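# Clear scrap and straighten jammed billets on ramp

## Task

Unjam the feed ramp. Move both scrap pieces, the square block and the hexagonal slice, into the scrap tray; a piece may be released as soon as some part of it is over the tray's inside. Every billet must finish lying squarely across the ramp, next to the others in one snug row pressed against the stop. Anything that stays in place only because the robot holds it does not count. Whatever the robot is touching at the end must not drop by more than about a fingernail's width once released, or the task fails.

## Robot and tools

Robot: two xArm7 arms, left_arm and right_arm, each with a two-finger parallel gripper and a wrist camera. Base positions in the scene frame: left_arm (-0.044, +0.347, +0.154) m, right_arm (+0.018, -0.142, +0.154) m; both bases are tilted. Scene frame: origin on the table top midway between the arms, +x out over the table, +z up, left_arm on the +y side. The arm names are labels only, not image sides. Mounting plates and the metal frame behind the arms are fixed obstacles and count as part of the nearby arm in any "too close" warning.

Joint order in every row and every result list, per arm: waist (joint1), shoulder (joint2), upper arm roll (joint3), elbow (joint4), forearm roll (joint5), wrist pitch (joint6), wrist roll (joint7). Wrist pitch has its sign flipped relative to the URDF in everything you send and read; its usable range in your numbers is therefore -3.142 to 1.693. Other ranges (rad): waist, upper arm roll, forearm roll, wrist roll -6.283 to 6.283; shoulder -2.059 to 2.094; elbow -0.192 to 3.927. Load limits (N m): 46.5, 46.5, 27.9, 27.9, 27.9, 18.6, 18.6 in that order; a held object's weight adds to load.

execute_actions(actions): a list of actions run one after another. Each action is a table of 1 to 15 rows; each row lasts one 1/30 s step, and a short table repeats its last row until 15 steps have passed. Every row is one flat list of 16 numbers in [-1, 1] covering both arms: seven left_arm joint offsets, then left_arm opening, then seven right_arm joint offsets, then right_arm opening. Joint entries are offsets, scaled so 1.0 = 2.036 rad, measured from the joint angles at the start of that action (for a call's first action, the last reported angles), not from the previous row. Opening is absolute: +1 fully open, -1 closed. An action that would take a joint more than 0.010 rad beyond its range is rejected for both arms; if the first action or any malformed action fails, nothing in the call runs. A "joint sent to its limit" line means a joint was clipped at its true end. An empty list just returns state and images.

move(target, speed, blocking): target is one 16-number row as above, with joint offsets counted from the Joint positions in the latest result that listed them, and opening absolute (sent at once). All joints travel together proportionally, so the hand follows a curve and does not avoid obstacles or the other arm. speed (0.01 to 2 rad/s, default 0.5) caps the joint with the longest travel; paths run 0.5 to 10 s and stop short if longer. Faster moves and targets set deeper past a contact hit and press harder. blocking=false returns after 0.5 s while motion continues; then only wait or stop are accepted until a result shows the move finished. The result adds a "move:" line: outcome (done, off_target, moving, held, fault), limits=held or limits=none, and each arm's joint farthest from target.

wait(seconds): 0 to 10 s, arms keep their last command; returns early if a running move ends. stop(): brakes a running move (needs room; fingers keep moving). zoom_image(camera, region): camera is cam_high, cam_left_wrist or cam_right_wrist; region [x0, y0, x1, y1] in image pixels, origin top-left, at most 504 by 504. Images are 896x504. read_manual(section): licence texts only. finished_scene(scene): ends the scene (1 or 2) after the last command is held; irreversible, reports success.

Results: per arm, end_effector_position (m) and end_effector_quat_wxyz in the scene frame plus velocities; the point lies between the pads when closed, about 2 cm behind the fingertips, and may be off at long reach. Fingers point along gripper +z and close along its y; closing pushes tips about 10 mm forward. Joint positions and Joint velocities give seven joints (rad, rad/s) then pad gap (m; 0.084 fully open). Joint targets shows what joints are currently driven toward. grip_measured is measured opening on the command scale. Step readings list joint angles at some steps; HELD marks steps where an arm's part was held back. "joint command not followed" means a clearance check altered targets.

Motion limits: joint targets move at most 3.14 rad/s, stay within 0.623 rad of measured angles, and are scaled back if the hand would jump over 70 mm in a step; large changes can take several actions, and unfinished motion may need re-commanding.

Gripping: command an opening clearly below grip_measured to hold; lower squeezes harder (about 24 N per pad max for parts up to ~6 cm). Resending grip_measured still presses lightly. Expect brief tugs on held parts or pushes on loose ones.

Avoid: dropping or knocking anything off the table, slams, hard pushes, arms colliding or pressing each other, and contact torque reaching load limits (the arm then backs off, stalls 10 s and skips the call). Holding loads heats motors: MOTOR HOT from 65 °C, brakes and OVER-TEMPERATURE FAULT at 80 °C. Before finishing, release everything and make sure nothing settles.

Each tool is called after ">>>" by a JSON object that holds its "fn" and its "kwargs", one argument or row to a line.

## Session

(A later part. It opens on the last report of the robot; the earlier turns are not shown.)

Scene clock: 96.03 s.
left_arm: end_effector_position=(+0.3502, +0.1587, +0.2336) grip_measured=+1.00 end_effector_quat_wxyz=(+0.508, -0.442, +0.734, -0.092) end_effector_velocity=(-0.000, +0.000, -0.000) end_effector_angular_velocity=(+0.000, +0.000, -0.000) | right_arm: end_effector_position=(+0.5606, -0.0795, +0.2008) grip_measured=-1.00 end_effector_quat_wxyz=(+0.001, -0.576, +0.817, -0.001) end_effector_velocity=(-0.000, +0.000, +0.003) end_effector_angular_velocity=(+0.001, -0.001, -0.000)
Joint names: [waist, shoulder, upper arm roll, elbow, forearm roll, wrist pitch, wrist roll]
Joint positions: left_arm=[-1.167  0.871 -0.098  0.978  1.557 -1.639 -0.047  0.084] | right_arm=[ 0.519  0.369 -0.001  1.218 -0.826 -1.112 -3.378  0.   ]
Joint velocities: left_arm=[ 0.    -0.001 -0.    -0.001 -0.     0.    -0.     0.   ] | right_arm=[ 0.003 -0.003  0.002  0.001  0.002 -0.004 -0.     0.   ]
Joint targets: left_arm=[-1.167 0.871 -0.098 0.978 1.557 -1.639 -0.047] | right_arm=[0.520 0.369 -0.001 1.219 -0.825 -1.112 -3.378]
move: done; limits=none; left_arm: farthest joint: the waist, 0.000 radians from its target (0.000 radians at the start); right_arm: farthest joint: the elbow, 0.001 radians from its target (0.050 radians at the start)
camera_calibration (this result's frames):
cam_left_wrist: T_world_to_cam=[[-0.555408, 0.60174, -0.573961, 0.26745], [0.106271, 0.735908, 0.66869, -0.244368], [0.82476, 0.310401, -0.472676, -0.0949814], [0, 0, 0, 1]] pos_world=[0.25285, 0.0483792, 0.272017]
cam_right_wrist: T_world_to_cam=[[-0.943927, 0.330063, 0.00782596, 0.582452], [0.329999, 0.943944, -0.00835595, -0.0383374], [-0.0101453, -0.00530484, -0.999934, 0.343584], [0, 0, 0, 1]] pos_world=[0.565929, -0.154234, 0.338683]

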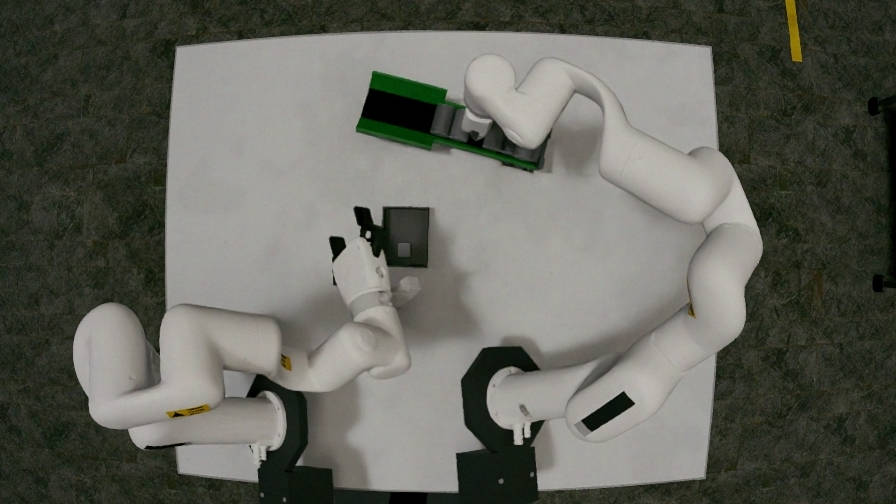

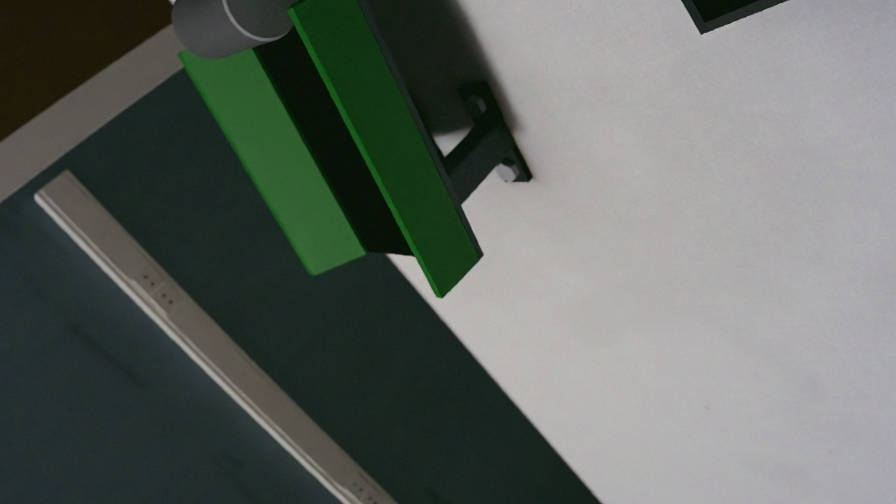

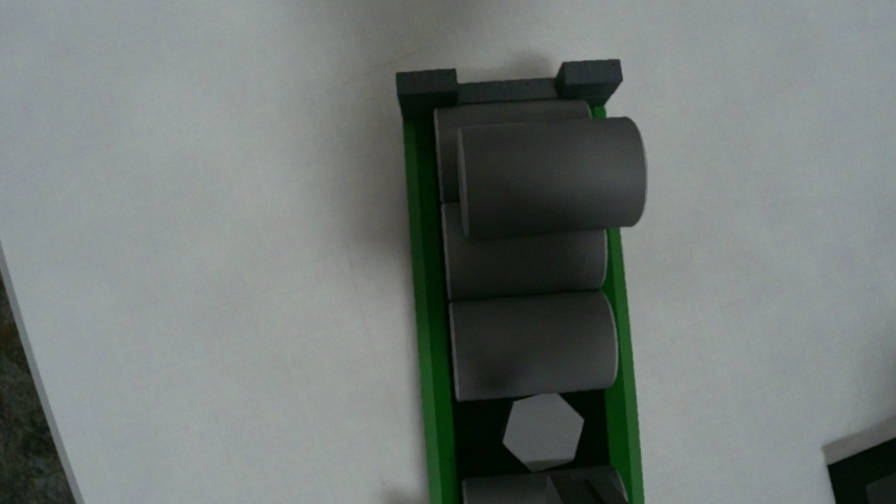

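>>> {"fn": "move", "kwargs": {
  "target": [0,0,0,0,0,0,0,1,-0.078,0.0765,0,-0.029,-0.085,0.110,0,0.0],
  "speed": 0.25
}}

>>> {"fn": "move", "kwargs": {
  "target": [0,0,0,0,0,0,0,1,0,0,0,0,0,0,0,-1]
}}

Scene clock: 106.93 s.
left_arm: end_effector_position=(+0.3502, +0.1587, +0.2336) grip_measured=+1.00 end_effector_quat_wxyz=(+0.508, -0.442, +0.734, -0.092) end_effector_velocity=(+0.000, -0.000, -0.000) end_effector_angular_velocity=(-0.001, +0.000, -0.000) | right_arm: end_effector_position=(+0.5499, -0.0700, +0.0886) grip_measured=-0.02 end_effector_quat_wxyz=(+0.005, -0.622, +0.783, +0.004) end_effector_velocity=(-0.002, +0.000, -0.002) end_effector_angular_velocity=(-0.001, +0.003, +0.003)
Joint names: [waist, shoulder, upper arm roll, elbow, forearm roll, wrist pitch, wrist roll]
Joint positions: left_arm=[-1.167  0.871 -0.098  0.978  1.557 -1.639 -0.047  0.084] | right_arm=[ 0.361  0.522 -0.001  1.163 -0.999 -0.888 -3.378  0.043]
Joint velocities: left_arm=[ 0.     0.    -0.     0.001  0.     0.001 -0.     0.   ] | right_arm=[-0.002  0.003  0.    -0.002 -0.002  0.002 -0.    -0.   ]
Joint targets: left_arm=[-1.167 0.871 -0.098 0.978 1.557 -1.639 -0.047] | right_arm=[0.361 0.525 -0.001 1.159 -0.999 -0.888 -3.378]
move: done; limits=none; left_arm: farthest joint: the waist, 0.000 radians from its target (0.000 radians at the start); right_arm: farthest joint: the elbow, 0.004 radians from its target (0.060 radians at the start)
camera_calibration (this result's frames):
cam_left_wrist: T_world_to_cam=[[-0.555408, 0.60174, -0.573961, 0.267451], [0.106271, 0.735908, 0.66869, -0.244368], [0.82476, 0.310401, -0.472676, -0.0949813], [0, 0, 0, 1]] pos_world=[0.25285, 0.0483791, 0.272017]
cam_right_wrist: T_world_to_cam=[[-0.975379, 0.220304, 0.0101323, 0.579473], [0.220359, 0.975408, 0.00465872, 0.0166061], [-0.00885679, 0.00677676, -0.999938, 0.231522], [0, 0, 0, 1]] pos_world=[0.563597, -0.145427, 0.225559]

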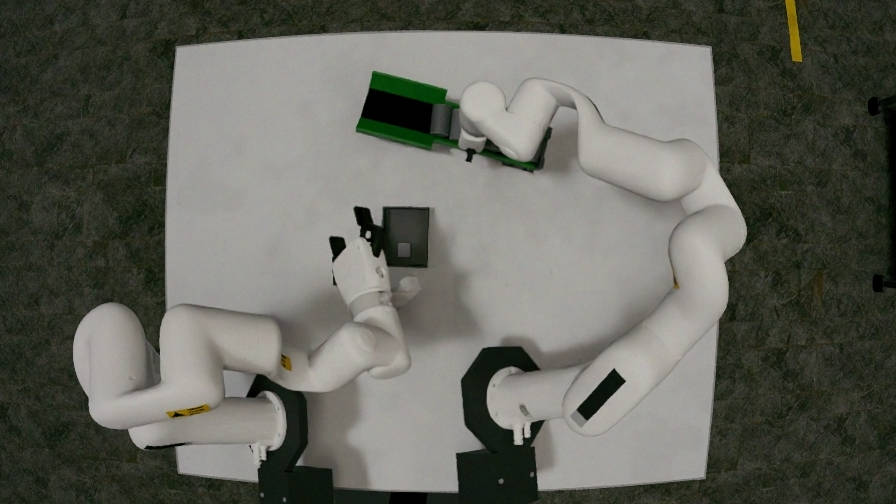

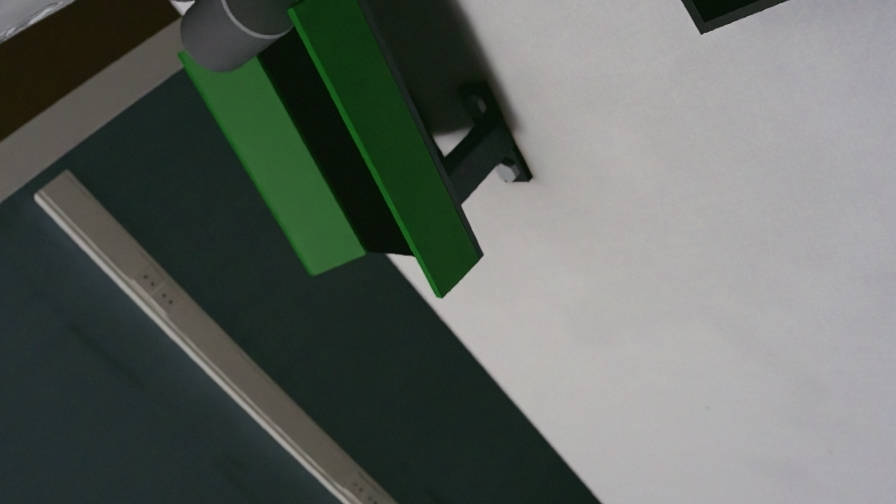

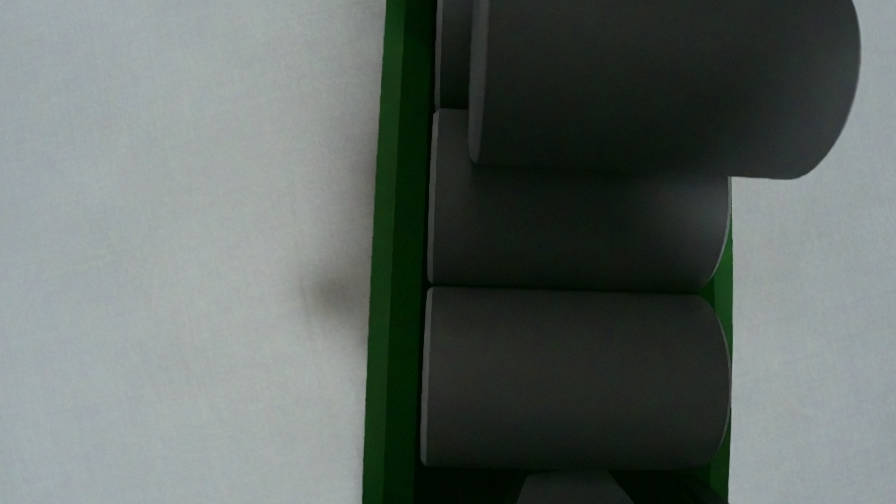

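Scene clock: 107.43 s.
left_arm: end_effector_position=(+0.3502, +0.1587, +0.2336) grip_measured=+1.00 end_effector_quat_wxyz=(+0.508, -0.442, +0.734, -0.092) end_effector_velocity=(+0.000, +0.000, -0.000) end_effector_angular_velocity=(+0.001, -0.000, +0.000) | right_arm: end_effector_position=(+0.5483, -0.0696, +0.0875) grip_measured=-0.27 end_effector_quat_wxyz=(+0.004, -0.623, +0.783, +0.004) end_effector_velocity=(+0.001, -0.001, +0.001) end_effector_angular_velocity=(-0.001, -0.002, -0.002)
Joint names: [waist, shoulder, upper arm roll, elbow, forearm roll, wrist pitch, wrist roll]
Joint positions: left_arm=[-1.167  0.871 -0.098  0.978  1.557 -1.639 -0.047  0.084] | right_arm=[ 0.361  0.524 -0.001  1.16  -0.998 -0.888 -3.378  0.032]
Joint velocities: left_arm=[ 0.    -0.     0.    -0.    -0.    -0.001  0.    -0.   ] | right_arm=[-0.    -0.002 -0.     0.002 -0.    -0.001  0.     0.   ]
Joint targets: left_arm=[-1.167 0.871 -0.098 0.978 1.557 -1.639 -0.047] | right_arm=[0.361 0.522 -0.001 1.163 -0.999 -0.888 -3.378]
move: done; limits=none; left_arm: farthest joint: the waist, 0.000 radians from its target (0.000 radians at the start); right_arm: farthest joint: the elbow, 0.003 radians from its target (0.000 radians at the start)
camera_calibration (this result's frames):
cam_left_wrist: T_world_to_cam=[[-0.555408, 0.60174, -0.573961, 0.267451], [0.10627, 0.735908, 0.66869, -0.244368], [0.82476, 0.310401, -0.472676, -0.0949813], [0, 0, 0, 1]] pos_world=[0.25285, 0.0483791, 0.272017]
cam_right_wrist: T_world_to_cam=[[-0.975783, 0.218365, 0.0128173, 0.577668], [0.218421, 0.97585, 0.00311397, 0.0178324], [-0.0118278, 0.00583813, -0.999913, 0.231961], [0, 0, 0, 1]] pos_world=[0.562527, -0.144899, 0.224481]

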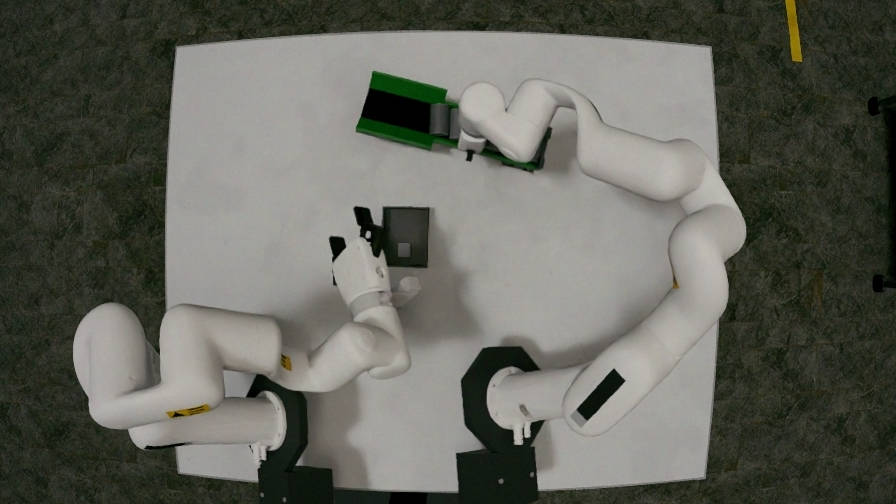

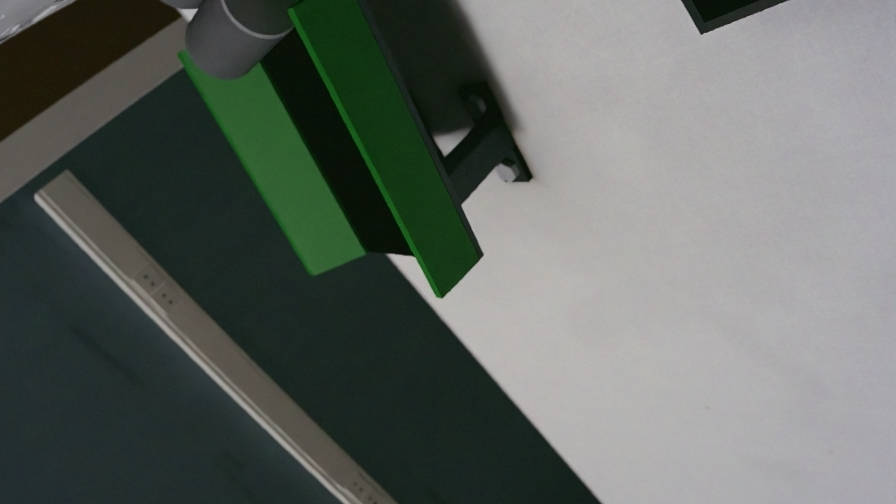

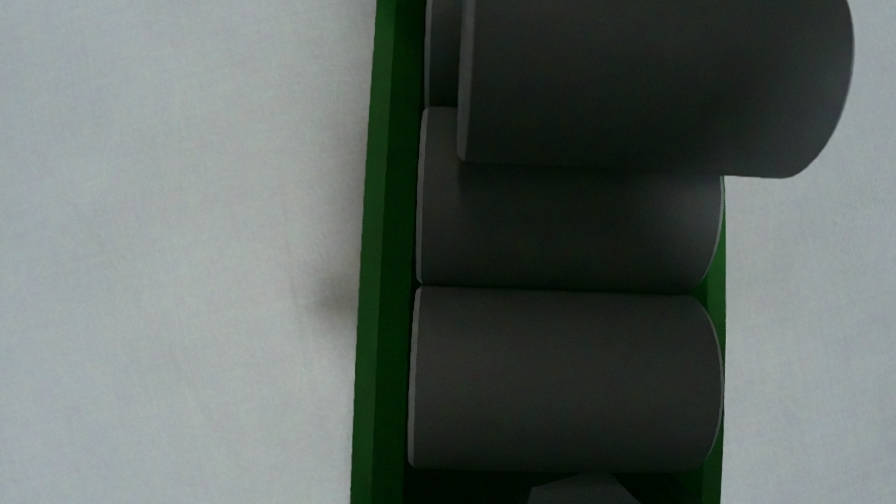

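>>> {"fn": "move", "kwargs": {
  "target": [0.3,0,0,0,0,0,0,1,0.078,-0.0765,0,0.029,0.085,-0.110,0,-1],
  "speed": 0.5
}}

>>> {"fn": "move", "kwargs": {
  "target": [0,0,0,0,0,0,0,1,0.093,0.162,0,-0.155,-0.122,0.152,0,-1],
  "speed": 0.5
}}

Scene clock: 121.37 s.
left_arm: end_effector_position=(+0.3893, +0.3548, +0.0576) grip_measured=+1.00 end_effector_quat_wxyz=(+0.387, -0.579, +0.703, +0.149) end_effector_velocity=(+0.000, +0.002, -0.001) end_effector_angular_velocity=(+0.002, +0.002, +0.004) | right_arm: end_effector_position=(+0.5613, -0.0793, +0.2019) grip_measured=-0.27 end_effector_quat_wxyz=(+0.002, -0.576, +0.818, -0.001) end_effector_velocity=(+0.000, +0.001, +0.002) end_effector_angular_velocity=(+0.001, -0.001, +0.000)
Joint names: [waist, shoulder, upper arm roll, elbow, forearm roll, wrist pitch, wrist roll]
Joint positions: left_arm=[-0.557  0.871 -0.099  0.978  1.557 -1.638 -0.047  0.084] | right_arm=[ 0.52   0.368 -0.001  1.219 -0.826 -1.112 -3.378  0.032]
Joint velocities: left_arm=[ 0.003  0.     0.002  0.001 -0.    -0.001 -0.    -0.   ] | right_arm=[ 0.001 -0.001  0.002  0.001  0.001 -0.002 -0.     0.   ]
Joint targets: left_arm=[-0.557 0.871 -0.098 0.978 1.557 -1.639 -0.047] | right_arm=[0.520 0.368 -0.001 1.220 -0.825 -1.112 -3.378]
move: done; limits=none; left_arm: farthest joint: the waist, 0.001 radians from its target (0.611 radians at the start); right_arm: farthest joint: the forearm roll, 0.001 radians from its target (0.174 radians at the start)
camera_calibration (this result's frames):
cam_left_wrist: T_world_to_cam=[[-0.928246, 0.294358, -0.227405, 0.304393], [0.0460564, 0.697605, 0.715, -0.240844], [0.369105, 0.653223, -0.661106, -0.204631], [0, 0, 0, 1]] pos_world=[0.369174, 0.212082, 0.106141]
cam_right_wrist: T_world_to_cam=[[-0.943751, 0.330594, 0.00639201, 0.583216], [0.330557, 0.943765, -0.00623856, -0.0395072], [-0.00809499, -0.00377472, -0.99996, 0.343728], [0, 0, 0, 1]] pos_world=[0.566253, -0.154225, 0.33974]

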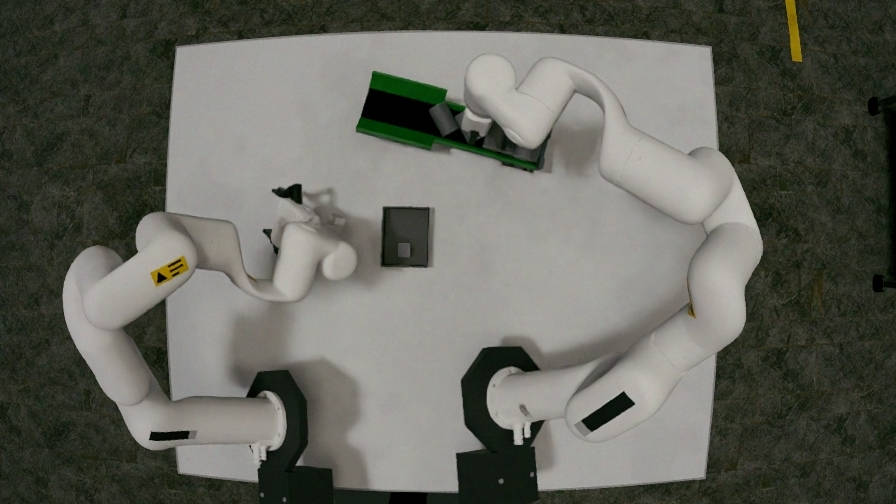

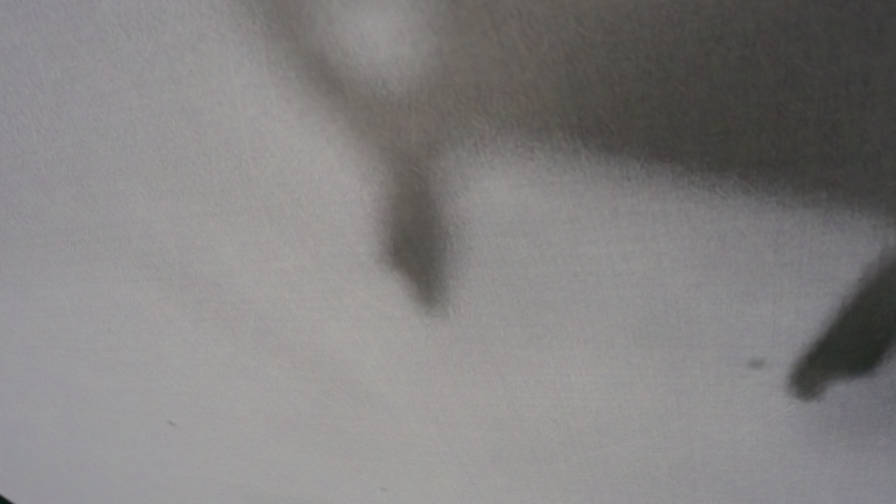

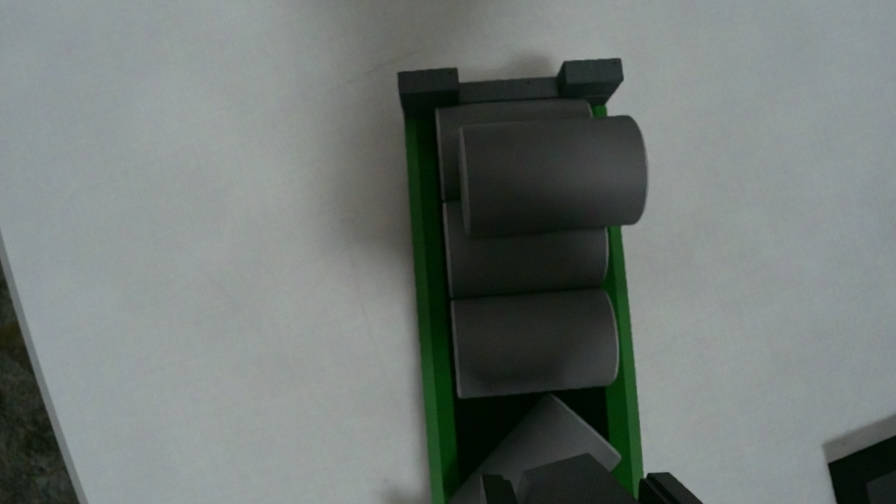

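Scene clock: 122.87 s.
left_arm: end_effector_position=(+0.3893, +0.3548, +0.0576) grip_measured=+1.00 end_effector_quat_wxyz=(+0.387, -0.579, +0.703, +0.149) end_effector_velocity=(+0.000, +0.000, +0.000) end_effector_angular_velocity=(-0.000, -0.000, +0.000) | right_arm: end_effector_position=(+0.3419, +0.0649, +0.0795) grip_measured=-0.27 end_effector_quat_wxyz=(-0.001, +0.823, -0.568, +0.001) end_effector_velocity=(-0.003, -0.000, -0.002) end_effector_angular_velocity=(-0.002, +0.002, +0.006)
Joint names: [waist, shoulder, upper arm roll, elbow, forearm roll, wrist pitch, wrist roll]
Joint positions: left_arm=[-0.557  0.871 -0.099  0.978  1.557 -1.638 -0.047  0.084] | right_arm=[ 0.709  0.697 -0.001  0.904 -1.074 -0.803 -3.378  0.032]
Joint velocities: left_arm=[ 0. -0.  0. -0. -0.  0. -0. -0.] | right_arm=[ 0.002  0.003 -0.001 -0.004 -0.002  0.002  0.     0.   ]
Joint targets: left_arm=[-0.557 0.871 -0.099 0.978 1.557 -1.638 -0.047] | right_arm=[0.709 0.698 -0.001 0.904 -1.074 -0.802 -3.378]
move: done; limits=none; left_arm: farthest joint: the waist, 0.000 radians from its target (0.000 radians at the start); right_arm: farthest joint: the shoulder, 0.001 radians from its target (0.330 radians at the start)
camera_calibration (this result's frames):
cam_left_wrist: T_world_to_cam=[[-0.928246, 0.294358, -0.227405, 0.304393], [0.0460564, 0.697605, 0.715, -0.240844], [0.369105, 0.653223, -0.661106, -0.204631], [0, 0, 0, 1]] pos_world=[0.369174, 0.212082, 0.106141]
cam_right_wrist: T_world_to_cam=[[-0.932371, -0.361382, 0.00939573, 0.370081], [-0.361458, 0.932352, -0.00826809, 0.133704], [-0.00577219, -0.0111051, -0.999922, 0.219709], [0, 0, 0, 1]] pos_world=[0.394649, 0.0115213, 0.21732]

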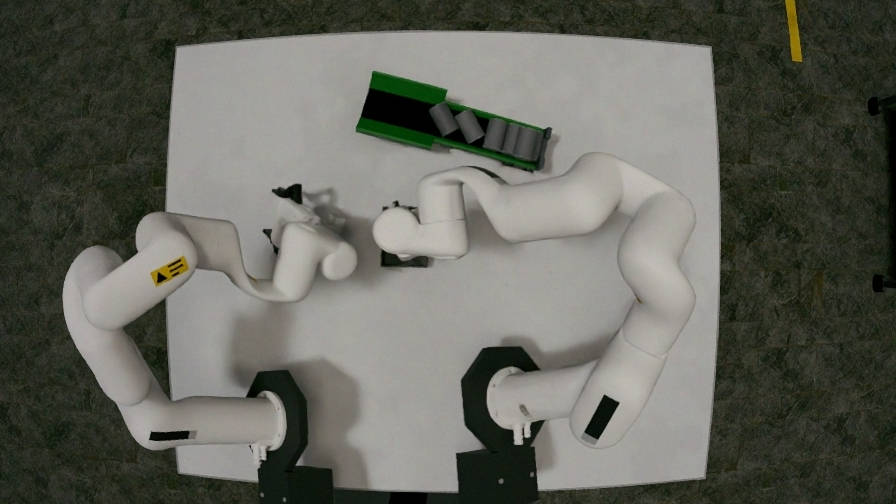

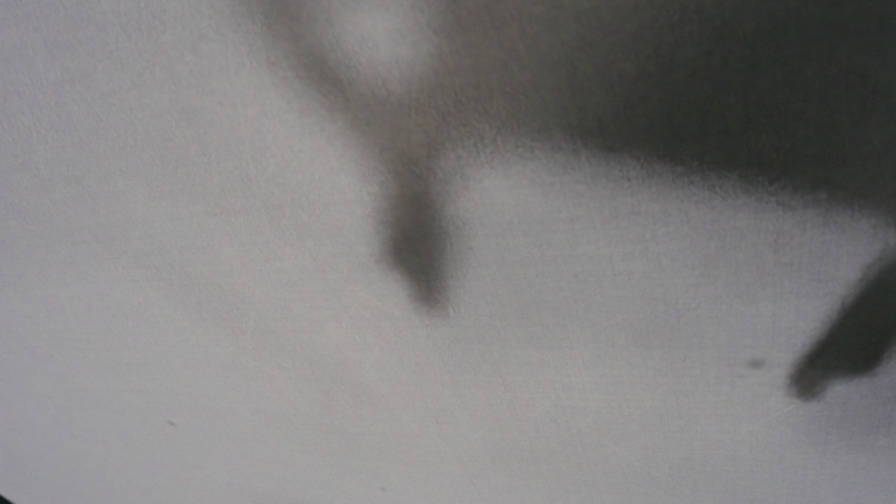

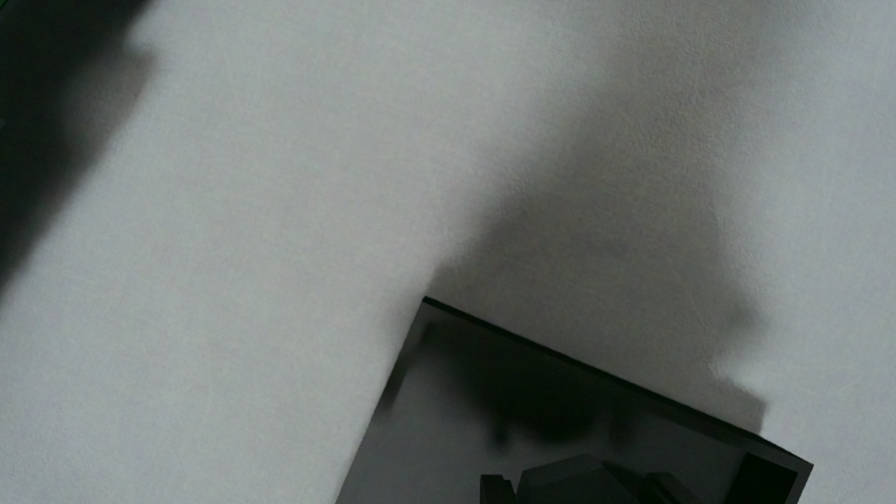

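>>> {"fn": "move", "kwargs": {
  "target": [0,0,0,0,0,0,0,1,-0.058,0.0196,0,0.0324,-0.039,0.0054,0,-1],
  "speed": 0.3
}}

>>> {"fn": "move", "kwargs": {
  "target": [0,0,0,0,0,0,0,1,0,0,0,0,0,0,0,0.1]
}}

>>> {"fn": "move", "kwargs": {
  "target": [0,0,0,0,0,0,0,1,-0.035,-0.181,0,0.123,0.161,-0.157,0,0.1]
}}

Scene clock: 133.67 s.
left_arm: end_effector_position=(+0.3893, +0.3548, +0.0576) grip_measured=+1.00 end_effector_quat_wxyz=(+0.387, -0.579, +0.703, +0.149) end_effector_velocity=(+0.000, +0.000, +0.000) end_effector_angular_velocity=(+0.000, -0.001, +0.001) | right_arm: end_effector_position=(+0.3799, +0.0551, +0.0531) grip_measured=-0.27 end_effector_quat_wxyz=(-0.005, +0.810, -0.587, -0.001) end_effector_velocity=(-0.001, -0.000, -0.001) end_effector_angular_velocity=(-0.004, +0.003, +0.002)
Joint names: [waist, shoulder, upper arm roll, elbow, forearm roll, wrist pitch, wrist roll]
Joint positions: left_arm=[-0.557  0.871 -0.099  0.978  1.557 -1.638 -0.047  0.084] | right_arm=[ 0.594  0.735  0.006  0.972 -1.153 -0.79  -3.378  0.032]
Joint velocities: left_arm=[ 0.    -0.001  0.     0.    -0.    -0.001  0.     0.   ] | right_arm=[-0.01   0.004  0.01   0.002 -0.003 -0.009  0.     0.   ]
Joint targets: left_arm=[-0.557 0.871 -0.099 0.978 1.557 -1.638 -0.047] | right_arm=[0.591 0.737 -0.001 0.970 -1.153 -0.792 -3.378]
move: done; limits=none; left_arm: farthest joint: the waist, 0.000 radians from its target (0.000 radians at the start); right_arm: farthest joint: the upper arm roll, 0.007 radians from its target (0.000 radians at the start)
camera_calibration (this result's frames):
cam_left_wrist: T_world_to_cam=[[-0.928246, 0.294359, -0.227405, 0.304393], [0.0460565, 0.697605, 0.715, -0.240844], [0.369105, 0.653223, -0.661106, -0.204631], [0, 0, 0, 1]] pos_world=[0.369174, 0.212082, 0.106141]
cam_right_wrist: T_world_to_cam=[[-0.948037, -0.318145, 0.00319421, 0.406079], [-0.318149, 0.948041, -0.000745493, 0.138591], [-0.00279106, -0.00172299, -0.999995, 0.191782], [0, 0, 0, 1]] pos_world=[0.429606, -0.00186786, 0.190587]

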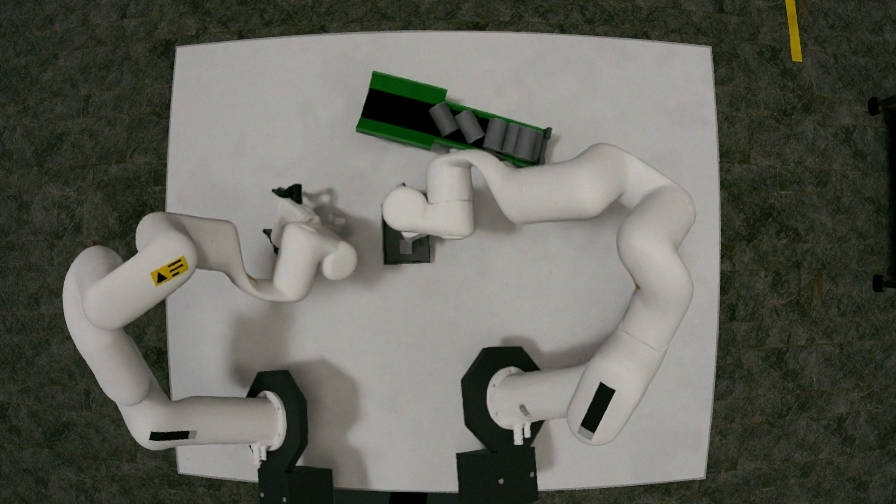

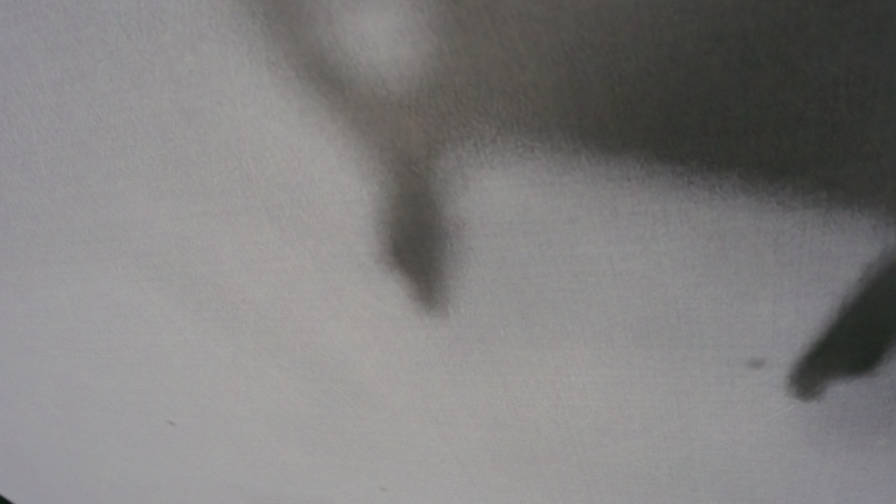

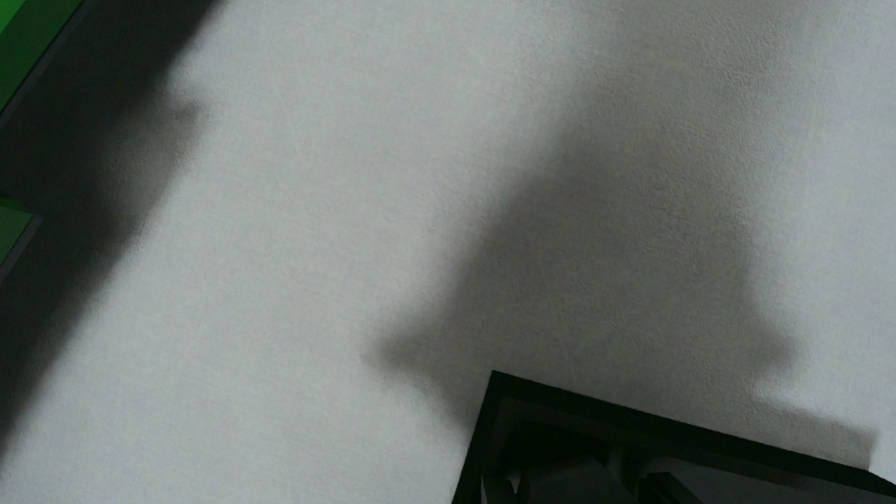

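Scene clock: 134.27 s.
left_arm: end_effector_position=(+0.3893, +0.3548, +0.0576) grip_measured=+1.00 end_effector_quat_wxyz=(+0.387, -0.579, +0.703, +0.149) end_effector_velocity=(-0.000, +0.000, +0.000) end_effector_angular_velocity=(+0.000, +0.000, -0.000) | right_arm: end_effector_position=(+0.3796, +0.0547, +0.0524) grip_measured=+0.09 end_effector_quat_wxyz=(-0.005, +0.810, -0.587, -0.001) end_effector_velocity=(+0.001, +0.000, +0.001) end_effector_angular_velocity=(+0.001, -0.002, -0.001)
Joint names: [waist, shoulder, upper arm roll, elbow, forearm roll, wrist pitch, wrist roll]
Joint positions: left_arm=[-0.557  0.871 -0.099  0.978  1.557 -1.638 -0.047  0.084] | right_arm=[ 0.594  0.735  0.005  0.972 -1.153 -0.79  -3.378  0.048]
Joint velocities: left_arm=[-0. -0. -0. -0. -0. -0.  0.  0.] | right_arm=[ 0.001 -0.001 -0.     0.     0.    -0.     0.     0.   ]
Joint targets: left_arm=[-0.557 0.871 -0.099 0.978 1.557 -1.638 -0.047] | right_arm=[0.594 0.735 0.006 0.972 -1.153 -0.790 -3.378]
move: done; limits=none; left_arm: farthest joint: the waist, 0.000 radians from its target (0.000 radians at the start); right_arm: farthest joint: the upper arm roll, 0.001 radians from its target (0.000 radians at the start)
camera_calibration (this result's frames):
cam_left_wrist: T_world_to_cam=[[-0.928246, 0.294359, -0.227404, 0.304393], [0.0460566, 0.697605, 0.715, -0.240844], [0.369105, 0.653223, -0.661106, -0.204631], [0, 0, 0, 1]] pos_world=[0.369174, 0.212082, 0.106141]
cam_right_wrist: T_world_to_cam=[[-0.948059, -0.318064, 0.00438759, 0.40567], [-0.318073, 0.948065, -0.00153729, 0.138952], [-0.00367077, -0.00285302, -0.999989, 0.191556], [0, 0, 0, 1]] pos_world=[0.429499, -0.0021597, 0.189988]

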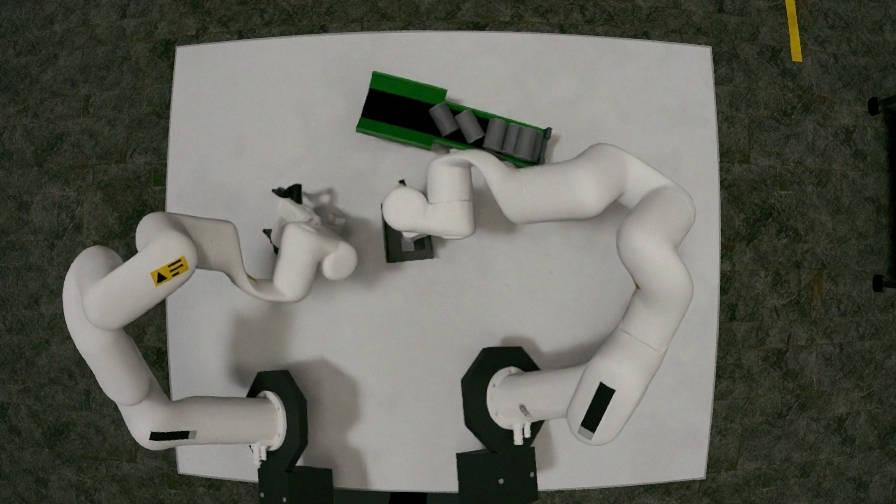

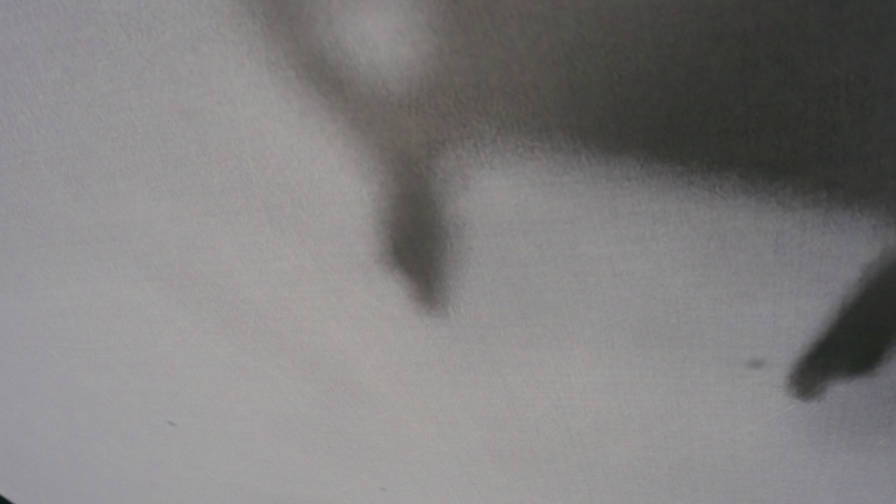

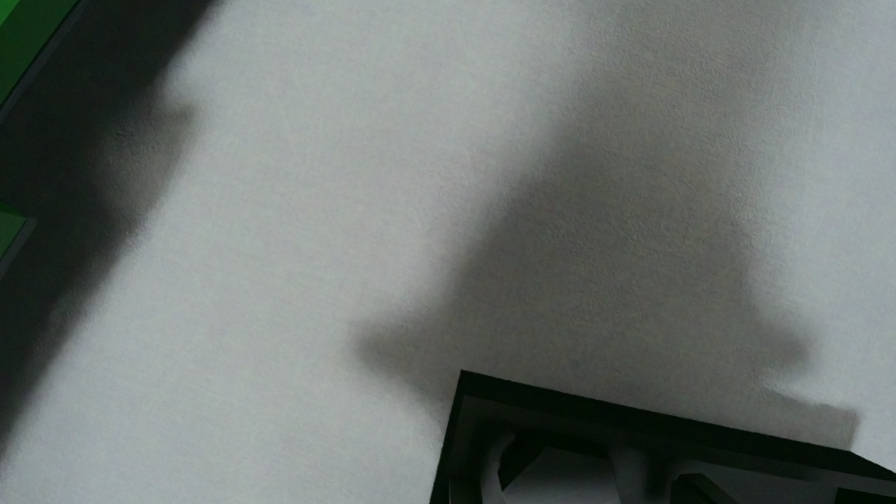

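Scene clock: 135.77 s.
left_arm: end_effector_position=(+0.3893, +0.3548, +0.0576) grip_measured=+1.00 end_effector_quat_wxyz=(+0.387, -0.579, +0.703, +0.149) end_effector_velocity=(+0.000, +0.000, +0.000) end_effector_angular_velocity=(-0.000, -0.000, +0.001) | right_arm: end_effector_position=(+0.5619, -0.0754, +0.2058) grip_measured=+0.09 end_effector_quat_wxyz=(+0.007, -0.578, +0.816, -0.000) end_effector_velocity=(+0.002, -0.002, +0.002) end_effector_angular_velocity=(+0.002, -0.002, -0.006)
Joint names: [waist, shoulder, upper arm roll, elbow, forearm roll, wrist pitch, wrist roll]
Joint positions: left_arm=[-0.557  0.871 -0.099  0.978  1.557 -1.638 -0.047  0.084] | right_arm=[ 0.522  0.367  0.005  1.222 -0.825 -1.109 -3.378  0.048]
Joint velocities: left_arm=[ 0.    -0.001  0.    -0.    -0.     0.    -0.    -0.   ] | right_arm=[-0.001 -0.004 -0.001  0.003  0.001 -0.    -0.     0.   ]
Joint targets: left_arm=[-0.557 0.871 -0.099 0.978 1.557 -1.638 -0.047] | right_arm=[0.522 0.367 0.005 1.222 -0.825 -1.109 -3.378]
move: done; limits=none; left_arm: farthest joint: the waist, 0.000 radians from its target (0.000 radians at the start); right_arm: farthest joint: the shoulder, 0.001 radians from its target (0.369 radians at the start)
camera_calibration (this result's frames):
cam_left_wrist: T_world_to_cam=[[-0.928246, 0.294359, -0.227405, 0.304393], [0.0460565, 0.697606, 0.715, -0.240844], [0.369105, 0.653222, -0.661106, -0.204631], [0, 0, 0, 1]] pos_world=[0.369174, 0.212082, 0.106141]
cam_right_wrist: T_world_to_cam=[[-0.945206, 0.326468, 0.00208393, 0.583945], [0.326473, 0.945201, 0.00310143, -0.0428536], [-0.000957217, 0.00361184, -0.999993, 0.344154], [0, 0, 0, 1]] pos_world=[0.566268, -0.151377, 0.343068]

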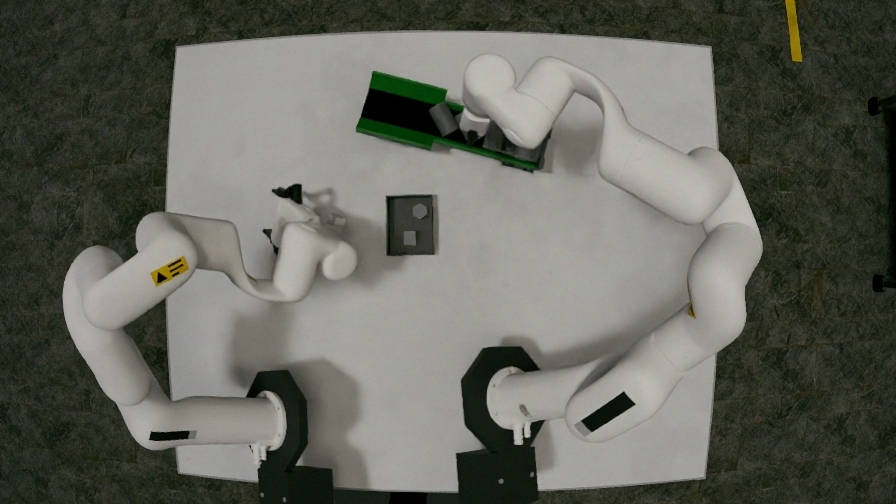

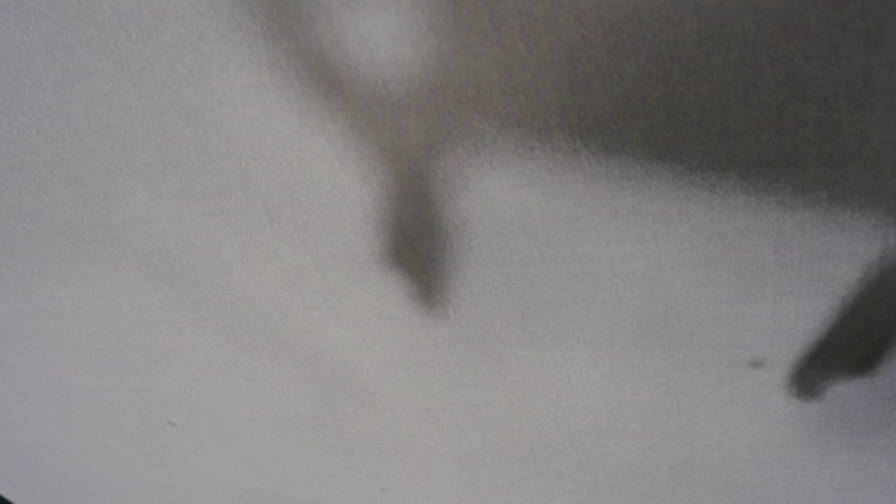

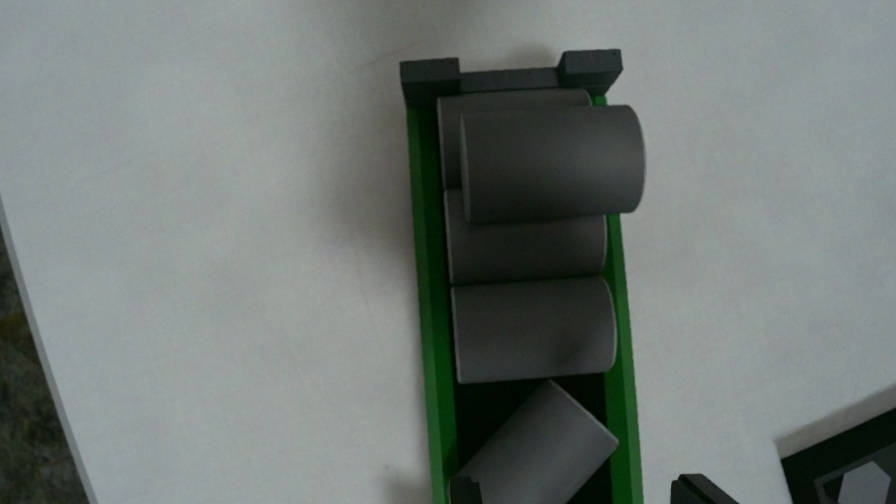

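>>> {"fn": "move", "kwargs": {
  "target": [0,0,0,0,0,0,0,1,0.004,0.135,-0.0025,0.1007,-0.0103,0.015,0.44,0.5],
  "speed": 0.7
}}

Scene clock: 166.53 s.
left_arm: end_effector_position=(+0.3893, +0.3548, +0.0576) grip_measured=+1.00 end_effector_quat_wxyz=(+0.387, -0.579, +0.703, +0.149) end_effector_velocity=(-0.001, +0.000, -0.000) end_effector_angular_velocity=(+0.001, +0.001, -0.001) | right_arm: end_effector_position=(+0.5810, -0.0069, +0.1554) grip_measured=+0.49 end_effector_quat_wxyz=(+0.001, -0.196, +0.981, -0.002) end_effector_velocity=(-0.000, +0.000, -0.000) end_effector_angular_velocity=(-0.001, +0.000, -0.002)
Joint names: [waist, shoulder, upper arm roll, elbow, forearm roll, wrist pitch, wrist roll]
Joint positions: left_arm=[-0.557  0.871 -0.099  0.978  1.557 -1.638 -0.047  0.084] | right_arm=[ 0.531  0.642  0.     1.427 -0.846 -1.079 -2.483  0.065]
Joint velocities: left_arm=[ 0.     0.001  0.    -0.001  0.    -0.     0.     0.   ] | right_arm=[ 0.     0.001  0.     0.001 -0.    -0.001  0.002 -0.   ]
Joint targets: left_arm=[-0.557 0.871 -0.099 0.978 1.557 -1.638 -0.047] | right_arm=[0.531 0.642 0.000 1.427 -0.846 -1.079 -2.483]
move: done; limits=none; left_arm: farthest joint: the waist, 0.000 radians from its target (0.000 radians at the start); right_arm: farthest joint: the wrist roll, 0.001 radians from its target (0.896 radians at the start)
camera_calibration (this result's frames):
cam_left_wrist: T_world_to_cam=[[-0.928246, 0.294359, -0.227405, 0.304393], [0.0460567, 0.697606, 0.715, -0.240844], [0.369105, 0.653222, -0.661107, -0.20463], [0, 0, 0, 1]] pos_world=[0.369174, 0.212082, 0.106141]
cam_right_wrist: T_world_to_cam=[[-0.389932, 0.920821, 0.00644629, 0.260519], [0.920794, 0.389974, -0.00766228, -0.461157], [-0.00956947, 0.00294793, -0.99995, 0.298511], [0, 0, 0, 1]] pos_world=[0.529072, -0.0609315, 0.293283]

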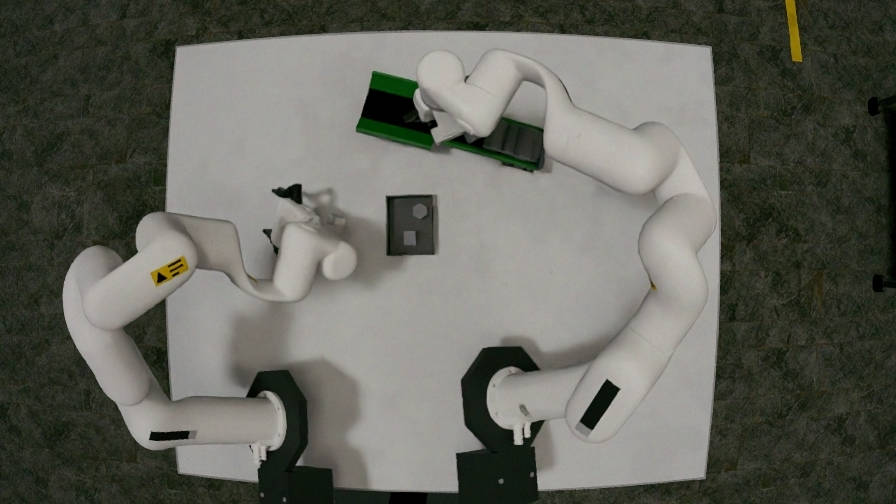

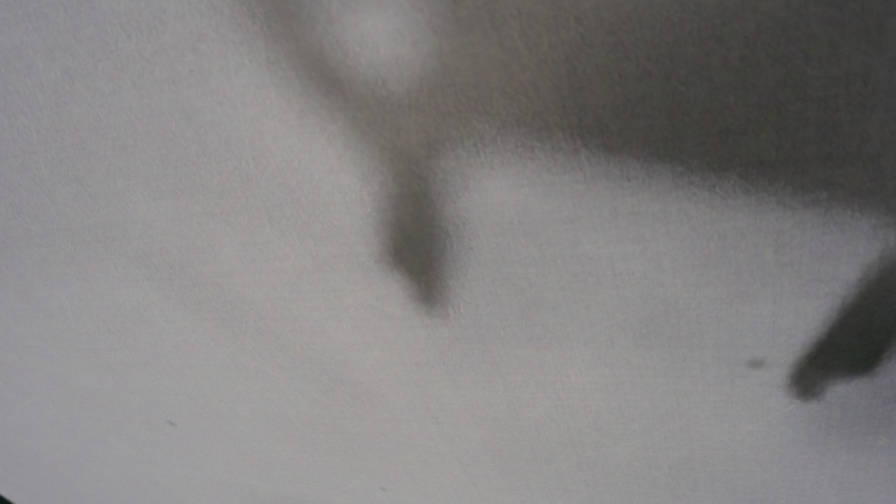

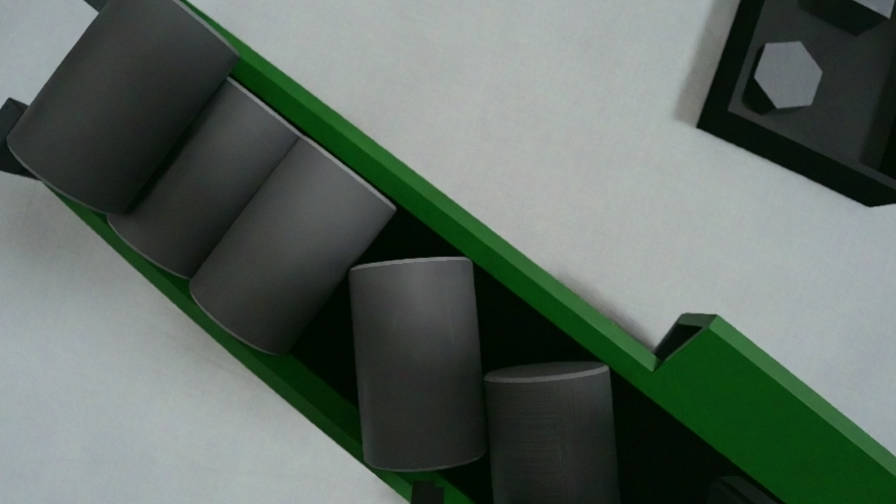

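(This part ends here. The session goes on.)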